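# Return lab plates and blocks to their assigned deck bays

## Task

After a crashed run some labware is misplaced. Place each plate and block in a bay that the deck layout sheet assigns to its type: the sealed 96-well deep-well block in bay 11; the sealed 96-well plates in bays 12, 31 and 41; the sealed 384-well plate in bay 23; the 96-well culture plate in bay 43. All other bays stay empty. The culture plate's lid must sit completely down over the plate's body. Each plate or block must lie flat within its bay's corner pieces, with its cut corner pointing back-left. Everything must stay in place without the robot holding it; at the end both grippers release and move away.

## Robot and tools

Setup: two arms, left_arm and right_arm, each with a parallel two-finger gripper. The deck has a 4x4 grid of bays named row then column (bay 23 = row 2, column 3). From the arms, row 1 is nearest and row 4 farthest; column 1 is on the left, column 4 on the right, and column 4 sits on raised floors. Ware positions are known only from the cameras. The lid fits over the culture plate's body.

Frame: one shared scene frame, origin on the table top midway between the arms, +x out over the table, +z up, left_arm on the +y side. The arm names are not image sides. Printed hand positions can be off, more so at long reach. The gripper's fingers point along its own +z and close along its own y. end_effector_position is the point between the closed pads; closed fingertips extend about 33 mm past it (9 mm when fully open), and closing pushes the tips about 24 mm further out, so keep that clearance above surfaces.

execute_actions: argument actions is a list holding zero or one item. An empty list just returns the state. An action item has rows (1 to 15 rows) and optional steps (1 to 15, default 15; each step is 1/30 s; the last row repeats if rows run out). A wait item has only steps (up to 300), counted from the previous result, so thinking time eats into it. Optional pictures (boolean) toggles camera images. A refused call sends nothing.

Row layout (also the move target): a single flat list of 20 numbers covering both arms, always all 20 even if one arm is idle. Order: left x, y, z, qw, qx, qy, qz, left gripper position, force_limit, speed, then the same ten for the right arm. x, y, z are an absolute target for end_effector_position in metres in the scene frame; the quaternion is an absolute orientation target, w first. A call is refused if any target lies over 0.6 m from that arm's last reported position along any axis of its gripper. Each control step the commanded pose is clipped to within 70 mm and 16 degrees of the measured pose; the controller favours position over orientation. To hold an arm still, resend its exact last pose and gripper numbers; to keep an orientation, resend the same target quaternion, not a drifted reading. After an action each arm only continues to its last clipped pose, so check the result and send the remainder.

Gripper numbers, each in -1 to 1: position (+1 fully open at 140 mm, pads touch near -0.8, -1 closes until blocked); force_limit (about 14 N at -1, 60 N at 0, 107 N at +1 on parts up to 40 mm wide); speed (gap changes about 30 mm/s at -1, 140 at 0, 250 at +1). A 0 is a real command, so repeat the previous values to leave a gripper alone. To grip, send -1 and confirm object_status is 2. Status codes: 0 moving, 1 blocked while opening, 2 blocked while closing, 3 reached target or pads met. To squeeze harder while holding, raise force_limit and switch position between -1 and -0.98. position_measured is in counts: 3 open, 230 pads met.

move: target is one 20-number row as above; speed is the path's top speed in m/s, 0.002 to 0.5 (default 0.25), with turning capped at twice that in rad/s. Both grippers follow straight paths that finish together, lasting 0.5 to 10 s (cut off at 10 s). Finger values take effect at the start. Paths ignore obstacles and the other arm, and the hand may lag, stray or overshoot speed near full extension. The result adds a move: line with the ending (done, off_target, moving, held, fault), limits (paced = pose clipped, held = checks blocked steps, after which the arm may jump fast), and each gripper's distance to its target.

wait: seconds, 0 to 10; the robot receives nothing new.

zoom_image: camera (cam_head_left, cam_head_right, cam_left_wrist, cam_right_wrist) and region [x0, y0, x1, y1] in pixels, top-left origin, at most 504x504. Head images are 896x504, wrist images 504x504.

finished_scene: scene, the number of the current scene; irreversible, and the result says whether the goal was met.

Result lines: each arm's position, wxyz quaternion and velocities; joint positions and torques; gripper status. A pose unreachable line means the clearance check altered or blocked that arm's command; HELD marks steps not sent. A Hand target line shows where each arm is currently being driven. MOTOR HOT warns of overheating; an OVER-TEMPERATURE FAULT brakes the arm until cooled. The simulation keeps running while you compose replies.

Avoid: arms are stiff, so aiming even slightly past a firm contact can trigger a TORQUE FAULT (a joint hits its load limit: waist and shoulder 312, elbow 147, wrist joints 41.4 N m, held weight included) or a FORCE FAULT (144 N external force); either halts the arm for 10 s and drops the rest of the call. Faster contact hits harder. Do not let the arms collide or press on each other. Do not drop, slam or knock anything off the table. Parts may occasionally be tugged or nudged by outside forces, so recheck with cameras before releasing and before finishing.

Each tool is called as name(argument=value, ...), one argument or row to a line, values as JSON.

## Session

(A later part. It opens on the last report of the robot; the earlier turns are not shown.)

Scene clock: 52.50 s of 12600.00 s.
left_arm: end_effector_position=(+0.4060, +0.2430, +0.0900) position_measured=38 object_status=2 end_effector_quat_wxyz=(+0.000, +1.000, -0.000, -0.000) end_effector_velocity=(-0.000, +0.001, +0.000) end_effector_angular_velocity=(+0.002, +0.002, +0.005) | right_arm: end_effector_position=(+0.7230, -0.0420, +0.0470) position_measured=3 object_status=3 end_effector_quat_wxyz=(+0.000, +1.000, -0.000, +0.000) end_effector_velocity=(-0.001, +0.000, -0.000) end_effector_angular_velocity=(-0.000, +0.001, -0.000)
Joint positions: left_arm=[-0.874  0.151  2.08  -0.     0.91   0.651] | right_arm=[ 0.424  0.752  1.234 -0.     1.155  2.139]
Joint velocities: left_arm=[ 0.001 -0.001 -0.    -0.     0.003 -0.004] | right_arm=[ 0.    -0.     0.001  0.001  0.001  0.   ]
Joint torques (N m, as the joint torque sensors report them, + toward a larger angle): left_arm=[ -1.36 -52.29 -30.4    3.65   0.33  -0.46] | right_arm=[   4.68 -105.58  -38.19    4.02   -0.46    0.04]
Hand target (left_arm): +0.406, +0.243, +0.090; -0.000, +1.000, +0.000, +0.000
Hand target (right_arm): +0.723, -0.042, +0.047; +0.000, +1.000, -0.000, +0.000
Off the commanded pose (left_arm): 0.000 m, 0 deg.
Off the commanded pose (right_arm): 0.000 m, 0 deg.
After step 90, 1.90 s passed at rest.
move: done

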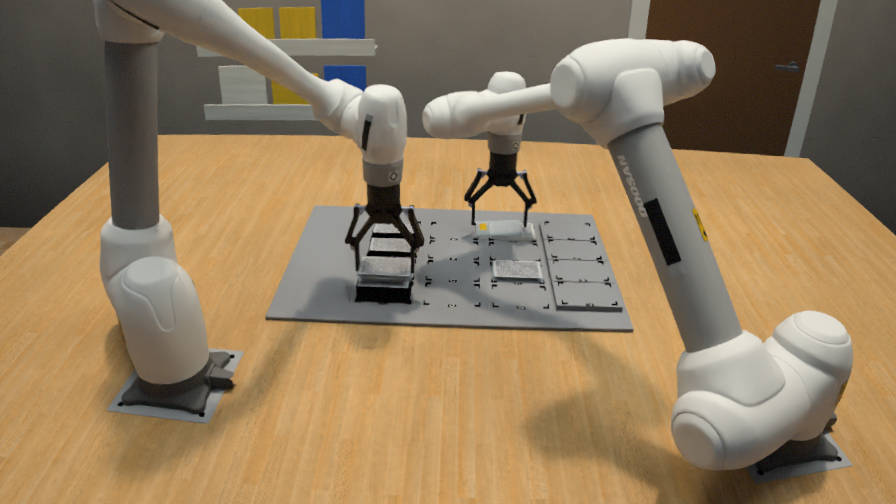

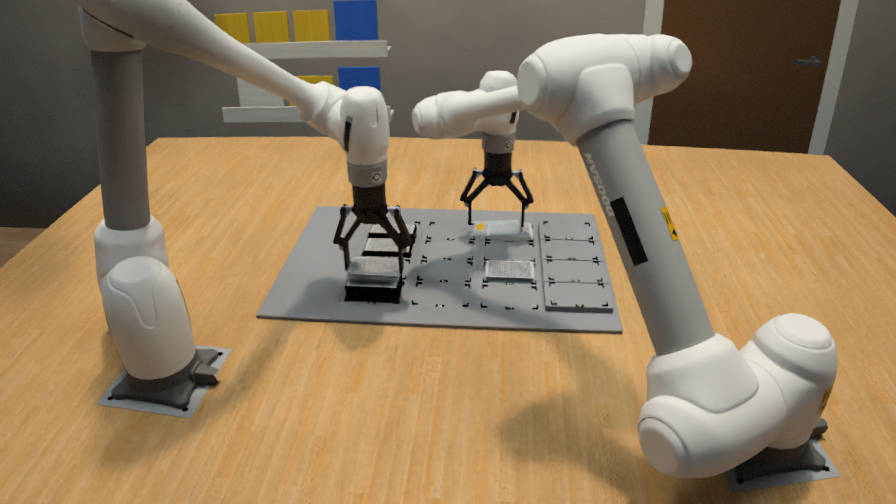

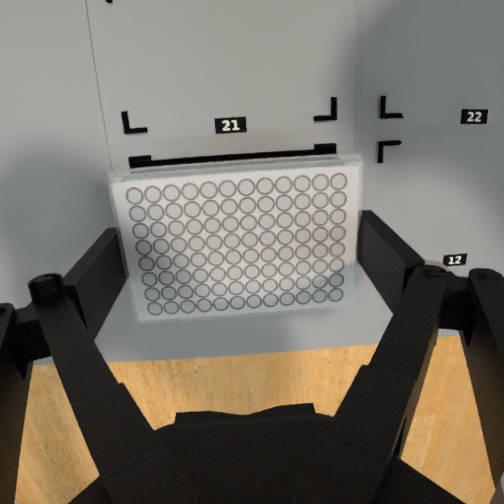

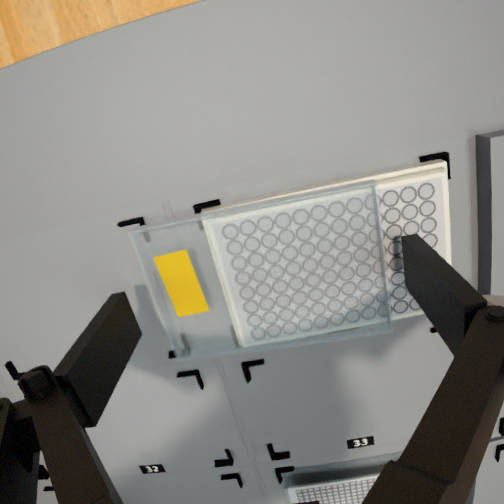

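move(
  target=[0.406,0.243,0.09,0,1,0,0,0.55,-0.3,-1,0.723,-0.039,0.044,0.035,0.9994,0,0,1,-0.6,-0.5],
  speed=0.04,
)

move(
  target=[0.406,0.243,0.09,0,1,0,0,0.55,-0.3,-1,0.723,-0.039,0.036,0.035,0.9994,0,0,1,-0.6,-0.5],
  speed=0.02,
)

move(
  target=[0.406,0.243,0.09,0,1,0,0,0.55,-0.3,-1,0.723,-0.039,0.036,0.035,0.9994,0,0,0.7,-0.6,-1],
)

Scene clock: 62.07 s of 12600.00 s.
left_arm: end_effector_position=(+0.4060, +0.2430, +0.0900) position_measured=38 object_status=2 end_effector_quat_wxyz=(+0.000, +1.000, -0.000, +0.000) end_effector_velocity=(-0.000, +0.001, -0.001) end_effector_angular_velocity=(+0.003, +0.002, +0.000) | right_arm: end_effector_position=(+0.7230, -0.0390, +0.0440) position_measured=3 object_status=3 end_effector_quat_wxyz=(+0.035, +0.999, +0.000, +0.000) end_effector_velocity=(+0.001, -0.000, +0.001) end_effector_angular_velocity=(-0.005, -0.002, -0.000)
Joint positions: left_arm=[-0.874  0.151  2.08   0.     0.91   0.651] | right_arm=[ 0.447  0.779  1.193 -0.062  1.209  2.185]
Joint velocities: left_arm=[0.001 0.001 0.001 0.    0.002 0.001] | right_arm=[ 0.001  0.001 -0.004 -0.006  0.004  0.003]
Joint torques (N m, as the joint torque sensors report them, + toward a larger angle): left_arm=[ -1.65 -53.84 -29.41   3.48   0.26  -0.45] | right_arm=[   0.22 -107.82  -38.89    4.52   -0.29   -0.73]
Hand target (left_arm): +0.406, +0.243, +0.090; +0.000, +1.000, +0.000, +0.000
Hand target (right_arm): +0.723, -0.039, +0.044; +0.035, +0.999, +0.000, +0.000
Off the commanded pose (left_arm): 0.000 m, 0 deg.
Off the commanded pose (right_arm): 0.000 m, 0 deg.
After step 90, 5.47 s passed at rest.
move: done

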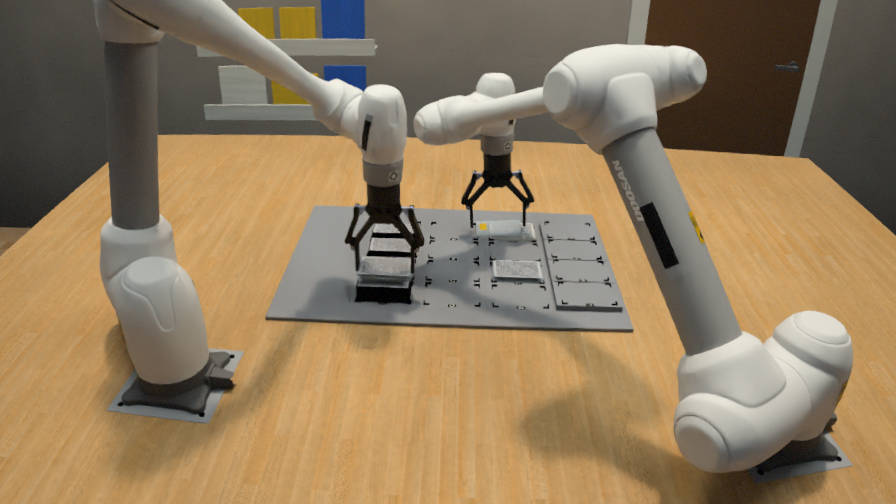

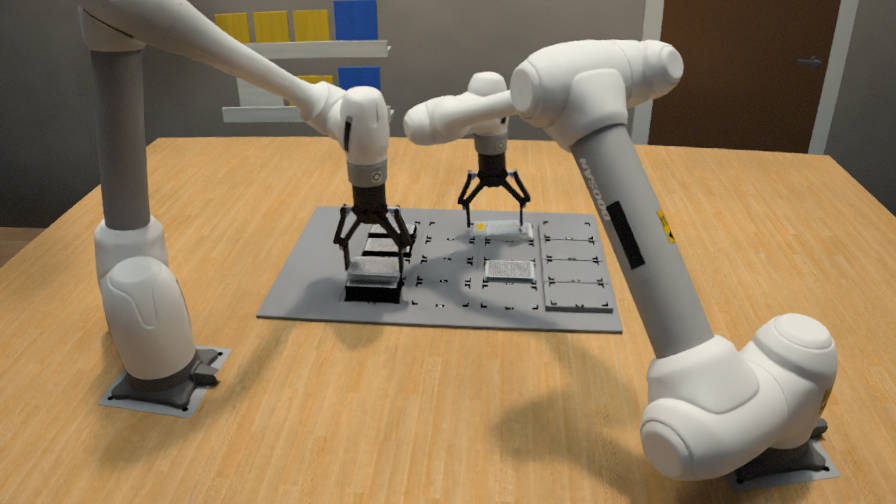

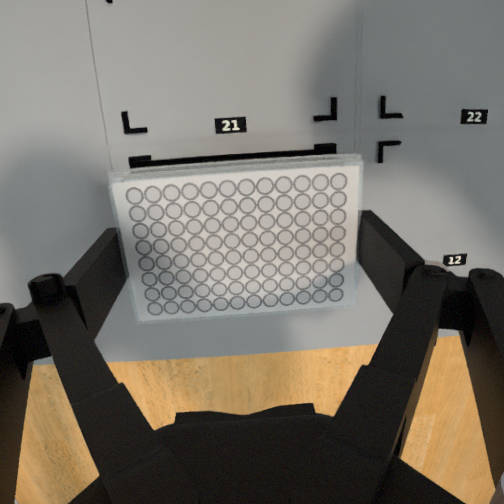

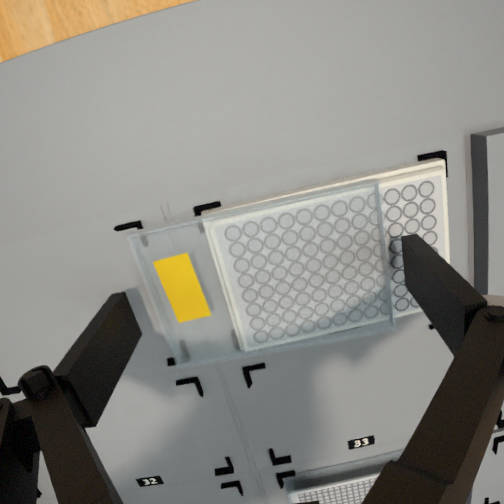

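Scene clock: 62.77 s of 12600.00 s.
left_arm: end_effector_position=(+0.4060, +0.2430, +0.0900) position_measured=38 object_status=2 end_effector_quat_wxyz=(-0.000, +1.000, -0.000, +0.000) end_effector_velocity=(+0.000, +0.001, -0.000) end_effector_angular_velocity=(+0.001, +0.000, -0.001) | right_arm: end_effector_position=(+0.7230, -0.0390, +0.0361) position_measured=3 object_status=3 end_effector_quat_wxyz=(+0.035, +0.999, +0.000, +0.000) end_effector_velocity=(+0.001, -0.000, -0.000) end_effector_angular_velocity=(-0.001, -0.001, +0.000)
Joint positions: left_arm=[-0.874  0.151  2.08   0.     0.91   0.651] | right_arm=[ 0.447  0.784  1.198 -0.062  1.199  2.186]
Joint velocities: left_arm=[ 0.001 -0.     0.001  0.001  0.001  0.   ] | right_arm=[-0.     0.001 -0.    -0.001 -0.001  0.   ]
Joint torques (N m, as the joint torque sensors report them, + toward a larger angle): left_arm=[ -2.19 -53.61 -29.57   3.69   0.18  -0.42] | right_arm=[   2.4  -106.69  -38.44    4.28   -0.16   -0.56]
Hand target (left_arm): +0.406, +0.243, +0.090; -0.000, +1.000, -0.000, +0.000
Hand target (right_arm): +0.723, -0.039, +0.036; +0.035, +0.999, +0.000, -0.000
Off the commanded pose (left_arm): 0.000 m, 0 deg.
Off the commanded pose (right_arm): 0.000 m, 0 deg.
move: done

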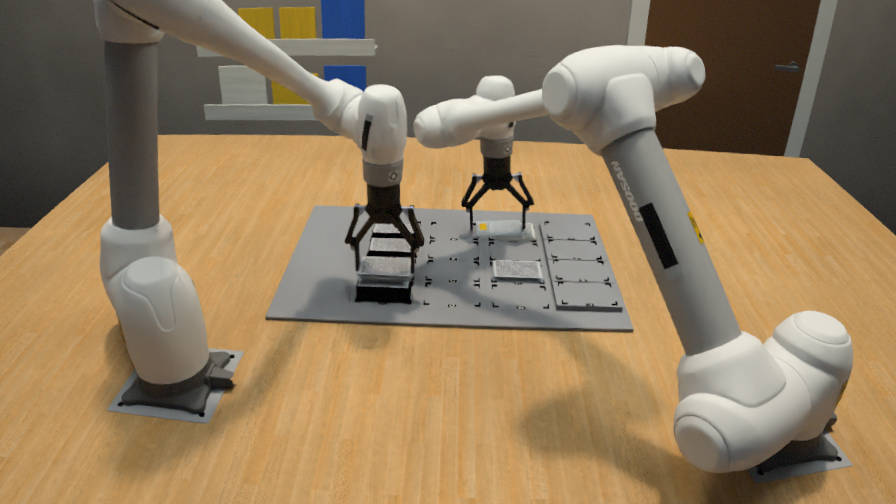

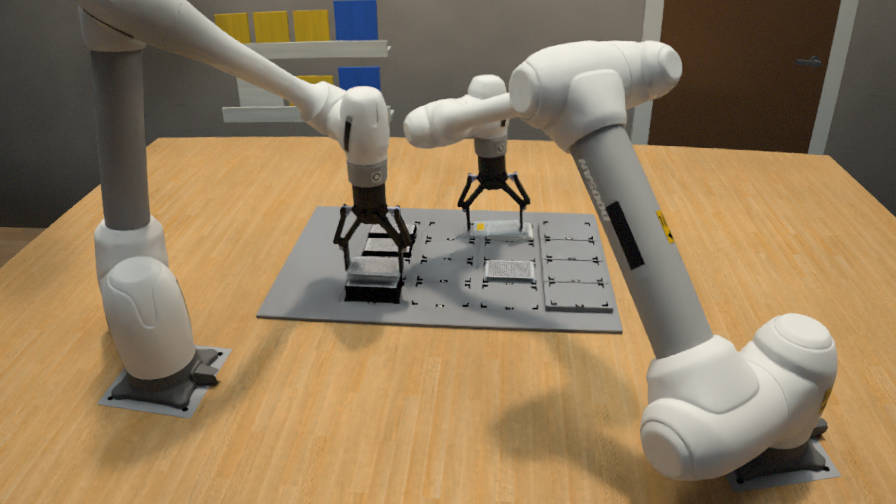

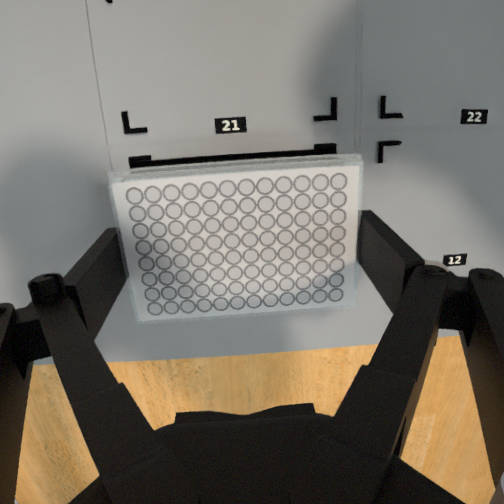

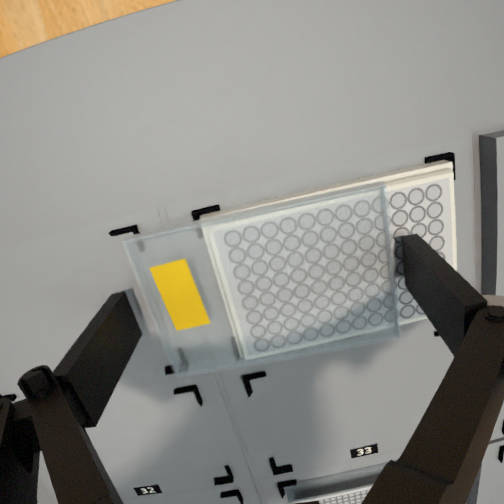

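Scene clock: 63.57 s of 12600.00 s.
left_arm: end_effector_position=(+0.4060, +0.2430, +0.0900) position_measured=38 object_status=2 end_effector_quat_wxyz=(-0.000, +1.000, -0.000, +0.000) end_effector_velocity=(-0.000, -0.000, +0.000) end_effector_angular_velocity=(+0.000, -0.000, -0.001) | right_arm: end_effector_position=(+0.7230, -0.0390, +0.0360) position_measured=31 object_status=2 end_effector_quat_wxyz=(+0.035, +0.999, +0.000, +0.000) end_effector_velocity=(+0.001, -0.000, +0.000) end_effector_angular_velocity=(+0.001, +0.000, -0.002)
Joint positions: left_arm=[-0.874  0.151  2.08   0.     0.91   0.651] | right_arm=[ 0.447  0.784  1.198 -0.062  1.199  2.186]
Joint velocities: left_arm=[-0.001 -0.    -0.     0.     0.     0.   ] | right_arm=[-0.001 -0.    -0.     0.001 -0.    -0.   ]
Joint torques (N m, as the joint torque sensors report them, + toward a larger angle): left_arm=[ -1.08 -52.85 -29.84   3.63   0.33  -0.2 ] | right_arm=[ -0.66 -97.63 -33.1    4.26  -0.92  -0.49]
Hand target (left_arm): +0.406, +0.243, +0.090; -0.000, +1.000, +0.000, +0.000
Hand target (right_arm): +0.723, -0.039, +0.036; +0.035, +0.999, +0.000, -0.000
Off the commanded pose (left_arm): 0.000 m, 0 deg.
Off the commanded pose (right_arm): 0.000 m, 0 deg.
move: done

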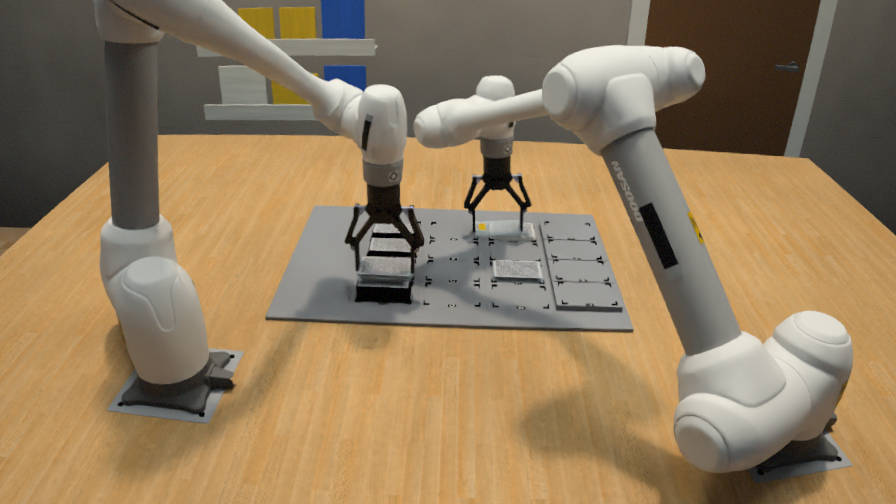

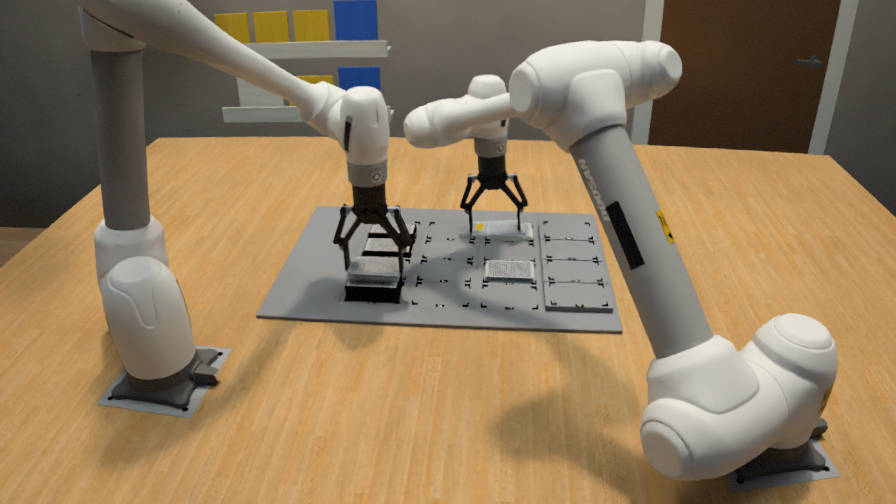

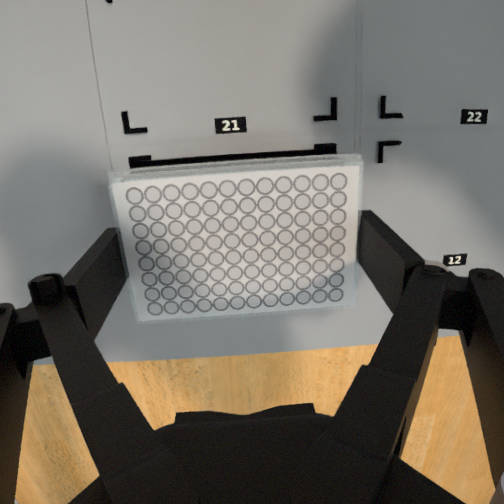

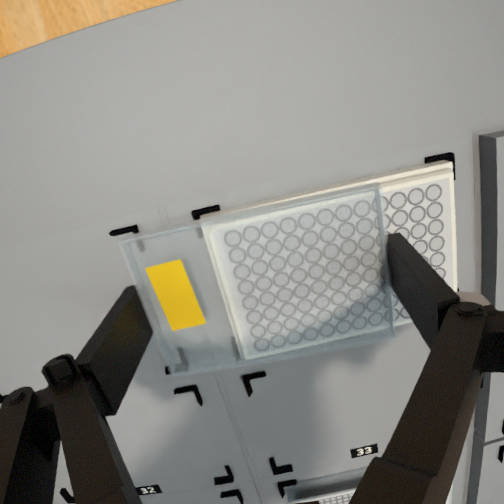

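move(
  target=[0.406,0.16,0.09,0,1,0,0,0.55,-0.3,-1,0.727,-0.078,0.043,0.012,1,0,0,0.7,-0.6,-1],
  speed=0.06,
)

zoom_image(
  camera="cam_right_wrist",
  region=[90,130,430,400],
)

Scene clock: 70.40 s of 12600.00 s.
left_arm: end_effector_position=(+0.4059, +0.1600, +0.0901) position_measured=38 object_status=2 end_effector_quat_wxyz=(+0.000, +1.000, +0.000, -0.000) end_effector_velocity=(+0.000, -0.001, +0.000) end_effector_angular_velocity=(+0.001, -0.001, -0.001) | right_arm: end_effector_position=(+0.7270, -0.0780, +0.0430) position_measured=31 object_status=2 end_effector_quat_wxyz=(+0.012, +1.000, -0.000, -0.000) end_effector_velocity=(-0.000, -0.000, -0.001) end_effector_angular_velocity=(+0.000, +0.002, -0.000)
Joint positions: left_arm=[-0.958  0.244  1.961 -0.     0.936  0.567] | right_arm=[ 0.396  0.736  1.271 -0.023  1.147  2.121]
Joint velocities: left_arm=[-0.001  0.    -0.002  0.002  0.001 -0.001] | right_arm=[-0.001  0.001  0.001  0.001 -0.    -0.001]
Joint torques (N m, as the joint torque sensors report them, + toward a larger angle): left_arm=[ -0.48 -64.13 -30.45   3.62   0.35  -0.24] | right_arm=[ -13.   -107.04  -42.39   -1.12   -4.42   -0.25]
Hand target (left_arm): +0.406, +0.160, +0.090; +0.000, +1.000, +0.000, -0.000
Hand target (right_arm): +0.727, -0.078, +0.043; +0.012, +1.000, -0.000, -0.000
Off the commanded pose (left_arm): 0.000 m, 0 deg.
Off the commanded pose (right_arm): 0.000 m, 0 deg.
After step 90, 2.10 s passed at rest.
move: done

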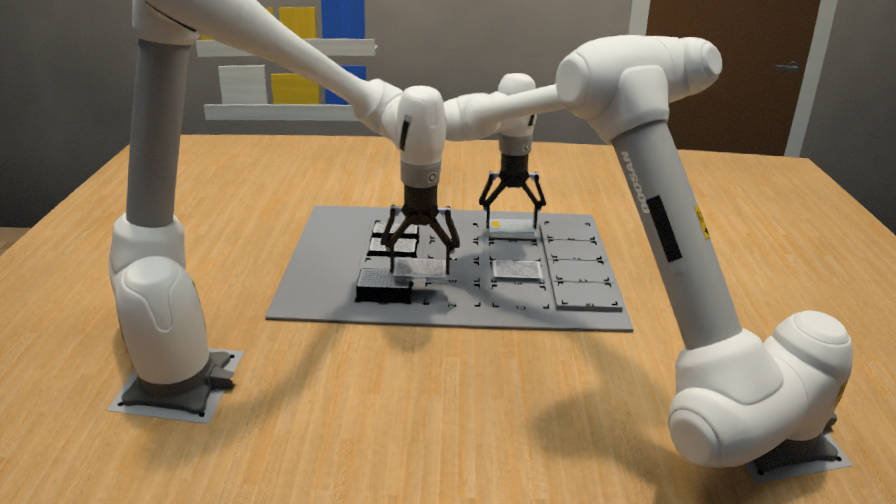

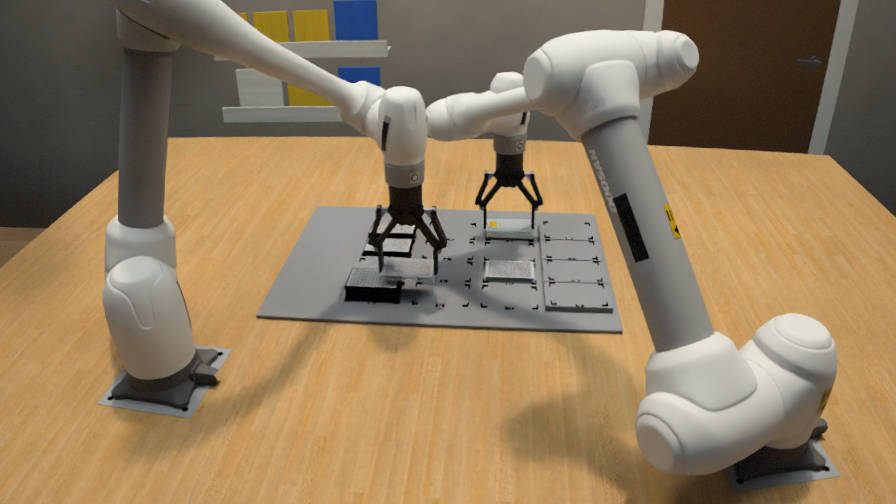

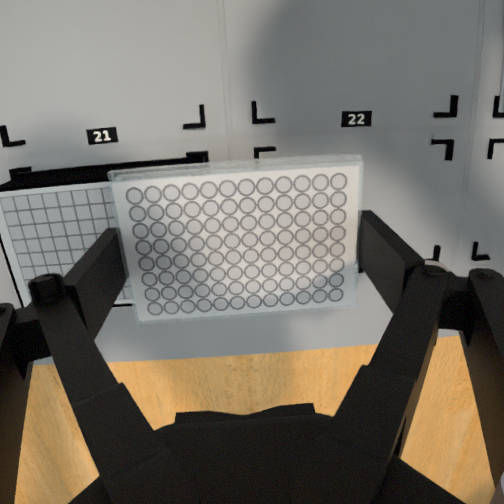

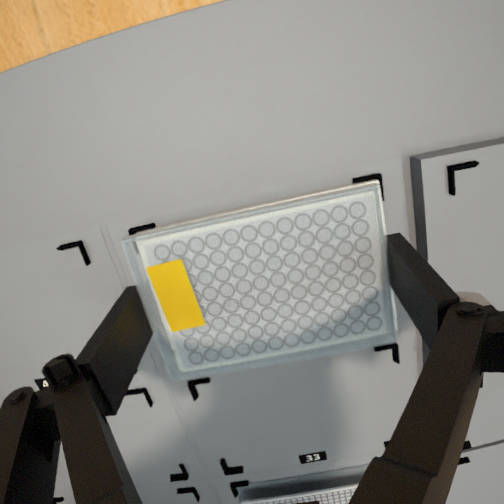

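Region (90, 130, 430, 400) of cam_right_wrist's 504x504 image, scaled by 1.482, with more detail than that image has; it fills the top 400 rows of this view, and the rest is white.

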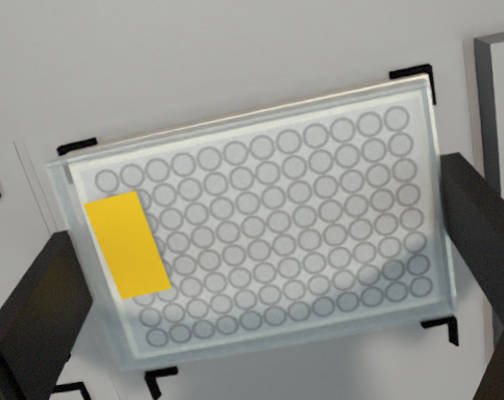

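execute_actions(
  actions=[],
)

zoom_image(
  camera="cam_right_wrist",
  region=[90,130,430,400],
)

zoom_image(
  camera="cam_head_left",
  region=[470,200,560,250],
)

Scene clock: 74.10 s of 12600.00 s.
left_arm: end_effector_position=(+0.4059, +0.1599, +0.0901) position_measured=38 object_status=2 end_effector_quat_wxyz=(+0.000, +1.000, +0.000, -0.000) end_effector_velocity=(-0.000, -0.000, -0.000) end_effector_angular_velocity=(-0.001, +0.001, +0.000) | right_arm: end_effector_position=(+0.7270, -0.0780, +0.0430) position_measured=31 object_status=2 end_effector_quat_wxyz=(+0.012, +1.000, -0.000, -0.000) end_effector_velocity=(-0.000, -0.000, +0.000) end_effector_angular_velocity=(-0.001, -0.000, +0.001)
Joint positions: left_arm=[-0.958  0.244  1.961 -0.     0.936  0.567] | right_arm=[ 0.396  0.736  1.271 -0.023  1.147  2.121]
Joint velocities: left_arm=[-0.     0.     0.    -0.001 -0.001  0.   ] | right_arm=[ 0.    -0.001  0.001 -0.001  0.    -0.   ]
Joint torques (N m, as the joint torque sensors report them, + toward a larger angle): left_arm=[ -0.69 -63.22 -30.47   3.79   0.31  -0.26] | right_arm=[ -15.1  -106.06  -44.32   -1.28   -3.95   -0.06]
Hand target (left_arm): +0.406, +0.160, +0.090; +0.000, +1.000, +0.000, -0.000
Hand target (right_arm): +0.727, -0.078, +0.043; +0.012, +1.000, -0.000, -0.000
Off the commanded pose (left_arm): 0.000 m, 0 deg.
Off the commanded pose (right_arm): 0.000 m, 0 deg.
Steps of this call (steps 1 to 90: nothing new was sent; then 0.70 s passed at rest). Readings (end_effector_position | what the end effector reports):
1: left_arm (+0.4059, +0.1600, +0.0901) | right_arm (+0.7270, -0.0780, +0.0430) | left_arm position_measured=38 object_status=2 | right_arm position_measured=31 object_status=2
2: left_arm (+0.4059, +0.1600, +0.0901) | right_arm (+0.7270, -0.0780, +0.0430) | left_arm position_measured=38 object_status=2 | right_arm position_measured=31 object_status=2
4: left_arm (+0.4059, +0.1599, +0.0901) | right_arm (+0.7270, -0.0780, +0.0430) | left_arm position_measured=38 object_status=2 | right_arm position_measured=31 object_status=2
8: left_arm (+0.4059, +0.1599, +0.0901) | right_arm (+0.7270, -0.0780, +0.0430) | left_arm position_measured=38 object_status=2 | right_arm position_measured=31 object_status=2
90: the state above

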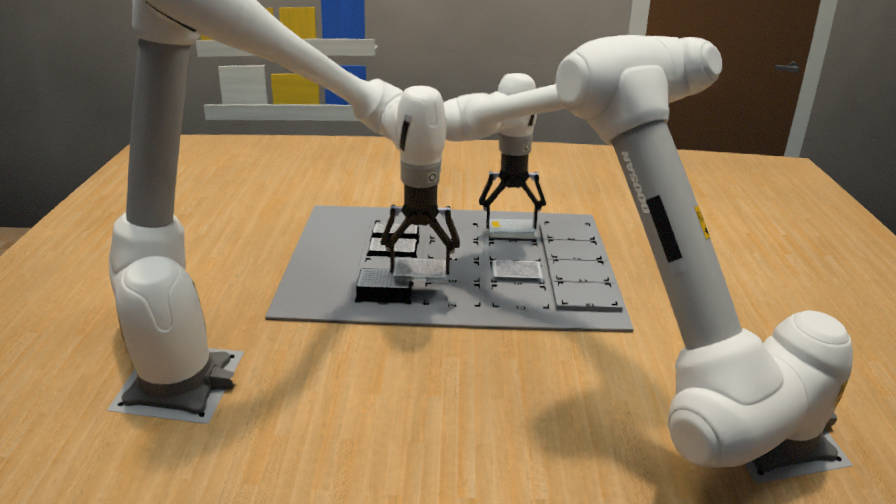

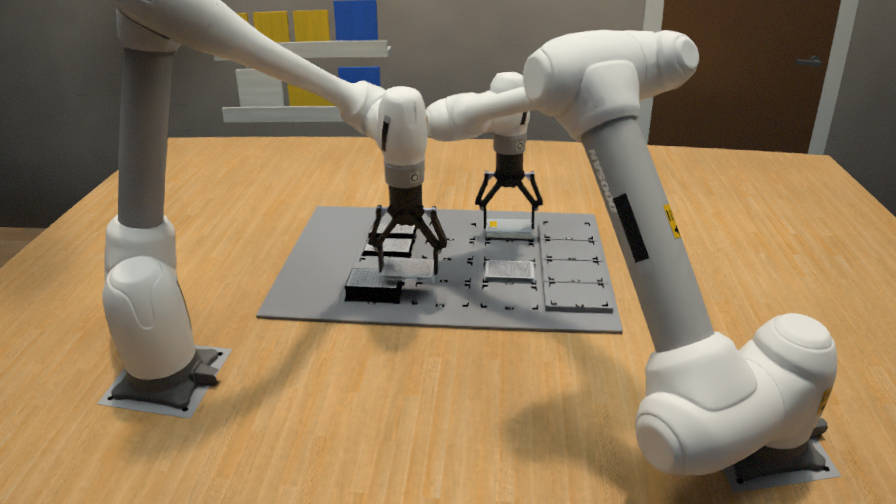

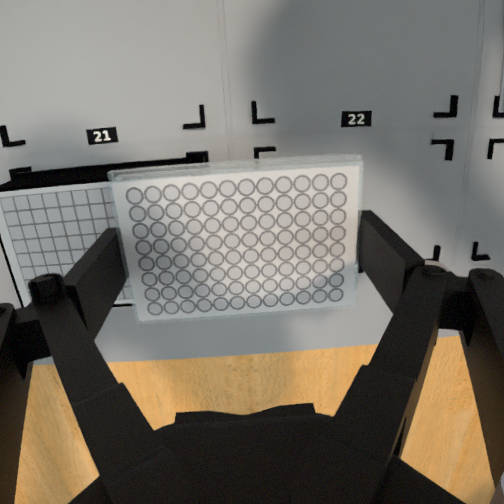

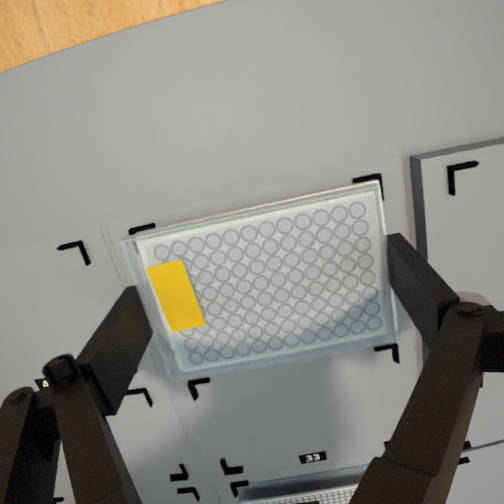

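Region (90, 130, 430, 400) of cam_right_wrist's 504x504 image, scaled by 1.482, with more detail than that image has; it fills the top 400 rows of this view, and the rest is white.

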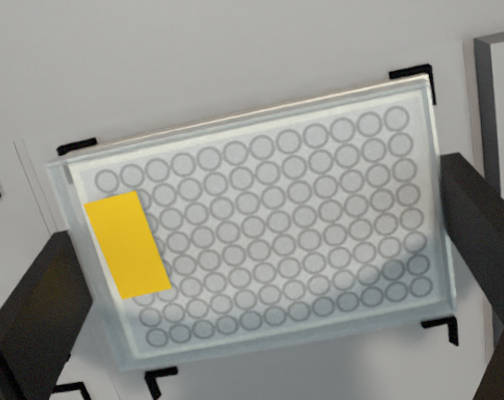

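Region (470, 200, 560, 250) of cam_head_left's 896x504 image, scaled by 5.600, with more detail than that image has.

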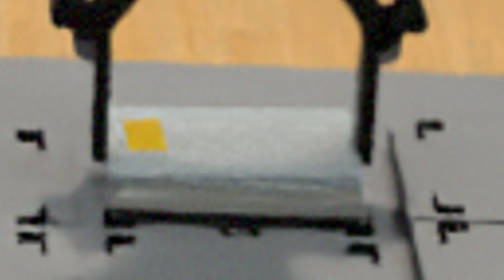

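move(
  target=[0.406,0.16,0.09,0,1,0,0,0.55,-0.3,-1,0.729,-0.078,0.046,0,1,0,0,0.7,-0.6,-1],
  speed=0.02,
)

zoom_image(
  camera="cam_right_wrist",
  region=[100,150,420,280],
)

zoom_image(
  camera="cam_right_wrist",
  region=[130,280,420,410],
)

Scene clock: 82.70 s of 12600.00 s.
left_arm: end_effector_position=(+0.4060, +0.1600, +0.0900) position_measured=38 object_status=2 end_effector_quat_wxyz=(-0.000, +1.000, -0.000, -0.000) end_effector_velocity=(-0.000, +0.000, -0.000) end_effector_angular_velocity=(+0.000, +0.001, +0.000) | right_arm: end_effector_position=(+0.7290, -0.0780, +0.0460) position_measured=31 object_status=2 end_effector_quat_wxyz=(+0.000, +1.000, -0.000, -0.000) end_effector_velocity=(-0.001, +0.001, -0.001) end_effector_angular_velocity=(+0.001, +0.001, +0.002)
Joint positions: left_arm=[-0.958  0.244  1.961 -0.     0.936  0.567] | right_arm=[ 0.388  0.73   1.277 -0.     1.135  2.103]
Joint velocities: left_arm=[-0. -0.  0. -0.  0. -0.] | right_arm=[ 0.001  0.     0.001  0.002 -0.001 -0.002]
Joint torques (N m, as the joint torque sensors report them, + toward a larger angle): left_arm=[ -0.92 -63.6  -30.48   3.75   0.25  -0.37] | right_arm=[   1.99 -106.94  -38.88    4.32   -0.27   -1.2 ]
Hand target (left_arm): +0.406, +0.160, +0.090; -0.000, +1.000, -0.000, -0.000
Hand target (right_arm): +0.729, -0.078, +0.046; +0.000, +1.000, -0.000, -0.000
Off the commanded pose (left_arm): 0.000 m, 0 deg.
Off the commanded pose (right_arm): 0.000 m, 0 deg.
After step 90, 4.77 s passed at rest.
move: done

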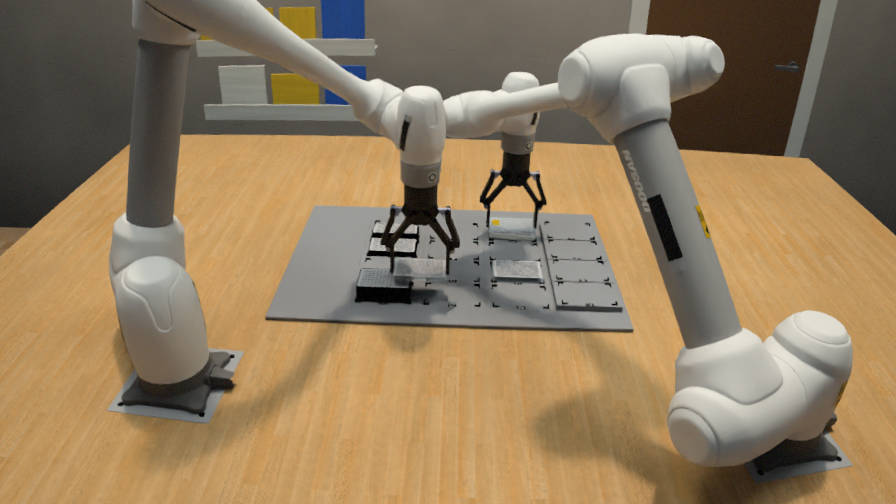

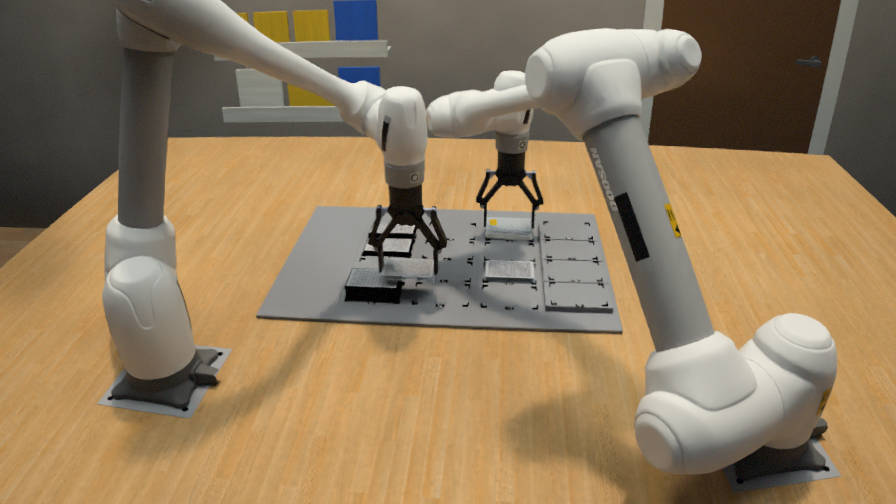

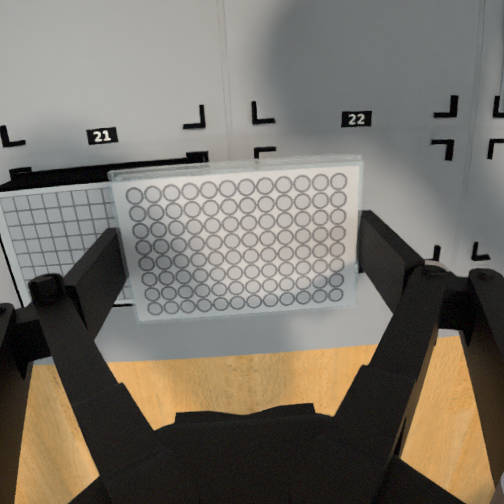

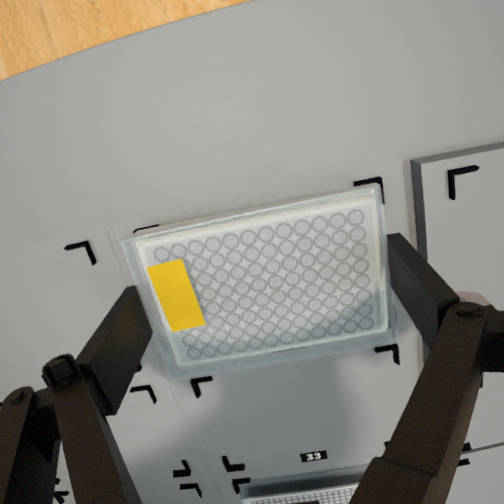

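Region (100, 150, 420, 280) of cam_right_wrist's 504x504 image, scaled by 1.575, with more detail than that image has; it fills the top 205 rows of this view, and the rest is white.

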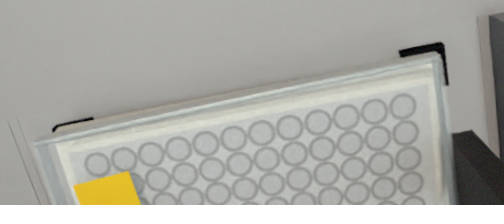

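Region (130, 280, 420, 410) of cam_right_wrist's 504x504 image, scaled by 1.738, with more detail than that image has; it fills the top 226 rows of this view, and the rest is white.

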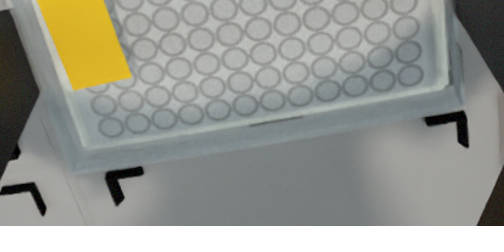

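move(
  target=[0.406,0.16,0.09,0,1,0,0,0.55,-0.3,-1,0.727,-0.076,0.056,0,1,0,0,0.7,-0.6,-1],
  speed=0.02,
)

zoom_image(
  camera="cam_right_wrist",
  region=[90,130,430,400],
)

zoom_image(
  camera="cam_head_left",
  region=[470,200,560,250],
)

Scene clock: 91.30 s of 12600.00 s.
left_arm: end_effector_position=(+0.4060, +0.1600, +0.0900) position_measured=38 object_status=2 end_effector_quat_wxyz=(-0.000, +1.000, +0.000, -0.000) end_effector_velocity=(-0.000, -0.000, +0.000) end_effector_angular_velocity=(-0.000, +0.000, +0.000) | right_arm: end_effector_position=(+0.7270, -0.0760, +0.0559) position_measured=31 object_status=2 end_effector_quat_wxyz=(+0.000, +1.000, -0.000, -0.000) end_effector_velocity=(-0.000, +0.000, +0.001) end_effector_angular_velocity=(-0.000, +0.001, -0.000)
Joint positions: left_arm=[-0.958  0.244  1.961 -0.     0.936  0.567] | right_arm=[0.391 0.722 1.272 0.    1.148 2.106]
Joint velocities: left_arm=[-0. -0. -0. -0.  0. -0.] | right_arm=[ 0.    -0.001 -0.     0.     0.001  0.   ]
Joint torques (N m, as the joint torque sensors report them, + toward a larger angle): left_arm=[ -1.98 -63.41 -30.46   3.71   0.36  -0.25] | right_arm=[   2.76 -103.59  -39.3     4.47   -0.14   -0.25]
Hand target (left_arm): +0.406, +0.160, +0.090; -0.000, +1.000, -0.000, +0.000
Hand target (right_arm): +0.727, -0.076, +0.056; +0.000, +1.000, -0.000, +0.000
Off the commanded pose (left_arm): 0.000 m, 0 deg.
Off the commanded pose (right_arm): 0.000 m, 0 deg.
After step 90, 4.83 s passed at rest.
move: done

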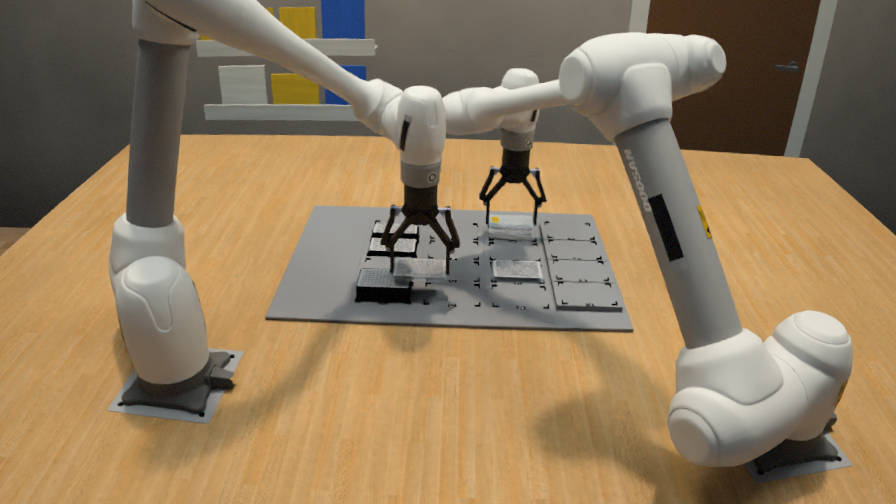

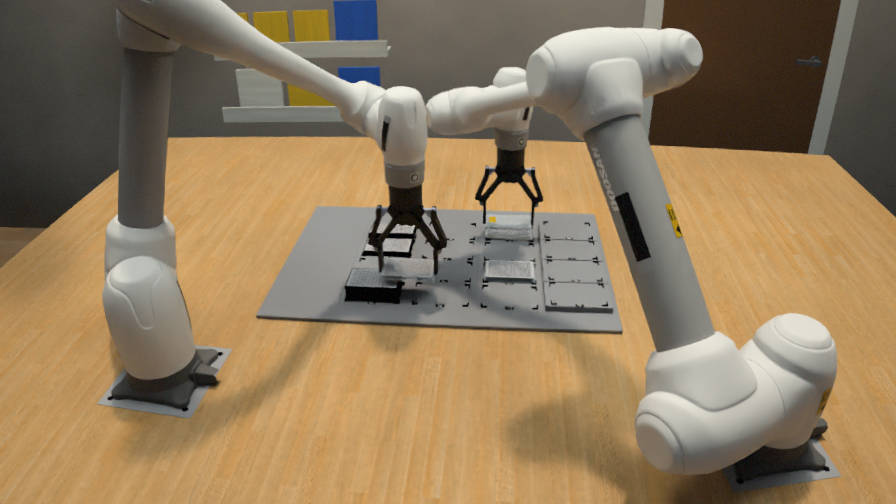

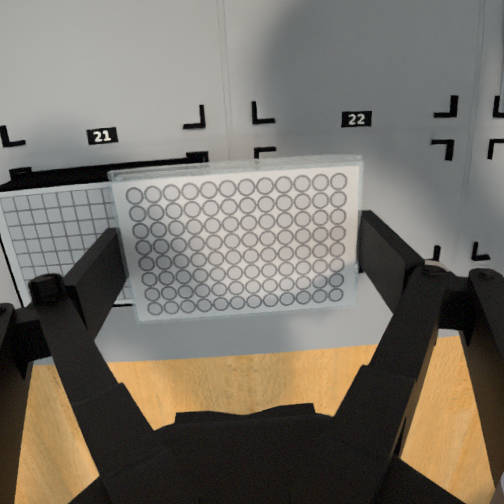

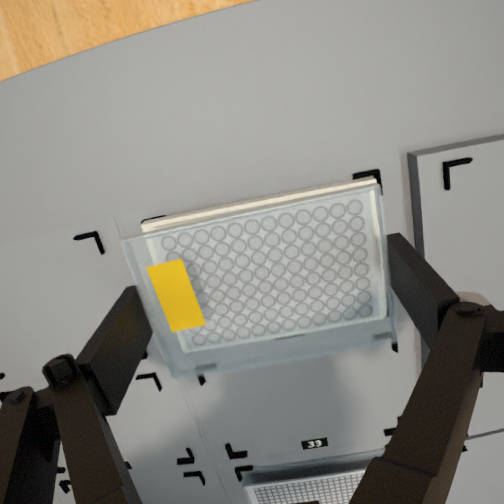

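Region (90, 130, 430, 400) of cam_right_wrist's 504x504 image, scaled by 1.482, with more detail than that image has; it fills the top 400 rows of this view, and the rest is white.

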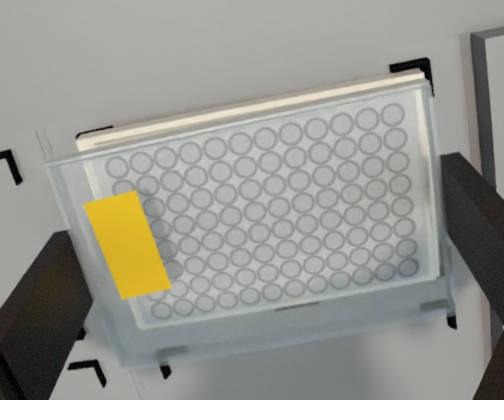

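Region (470, 200, 560, 250) of cam_head_left's 896x504 image, scaled by 5.600, with more detail than that image has.

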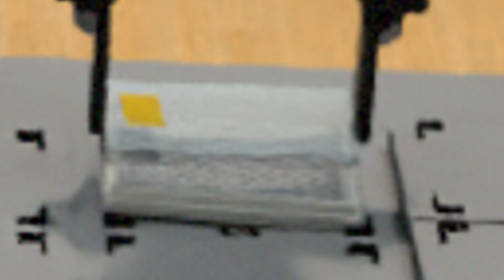

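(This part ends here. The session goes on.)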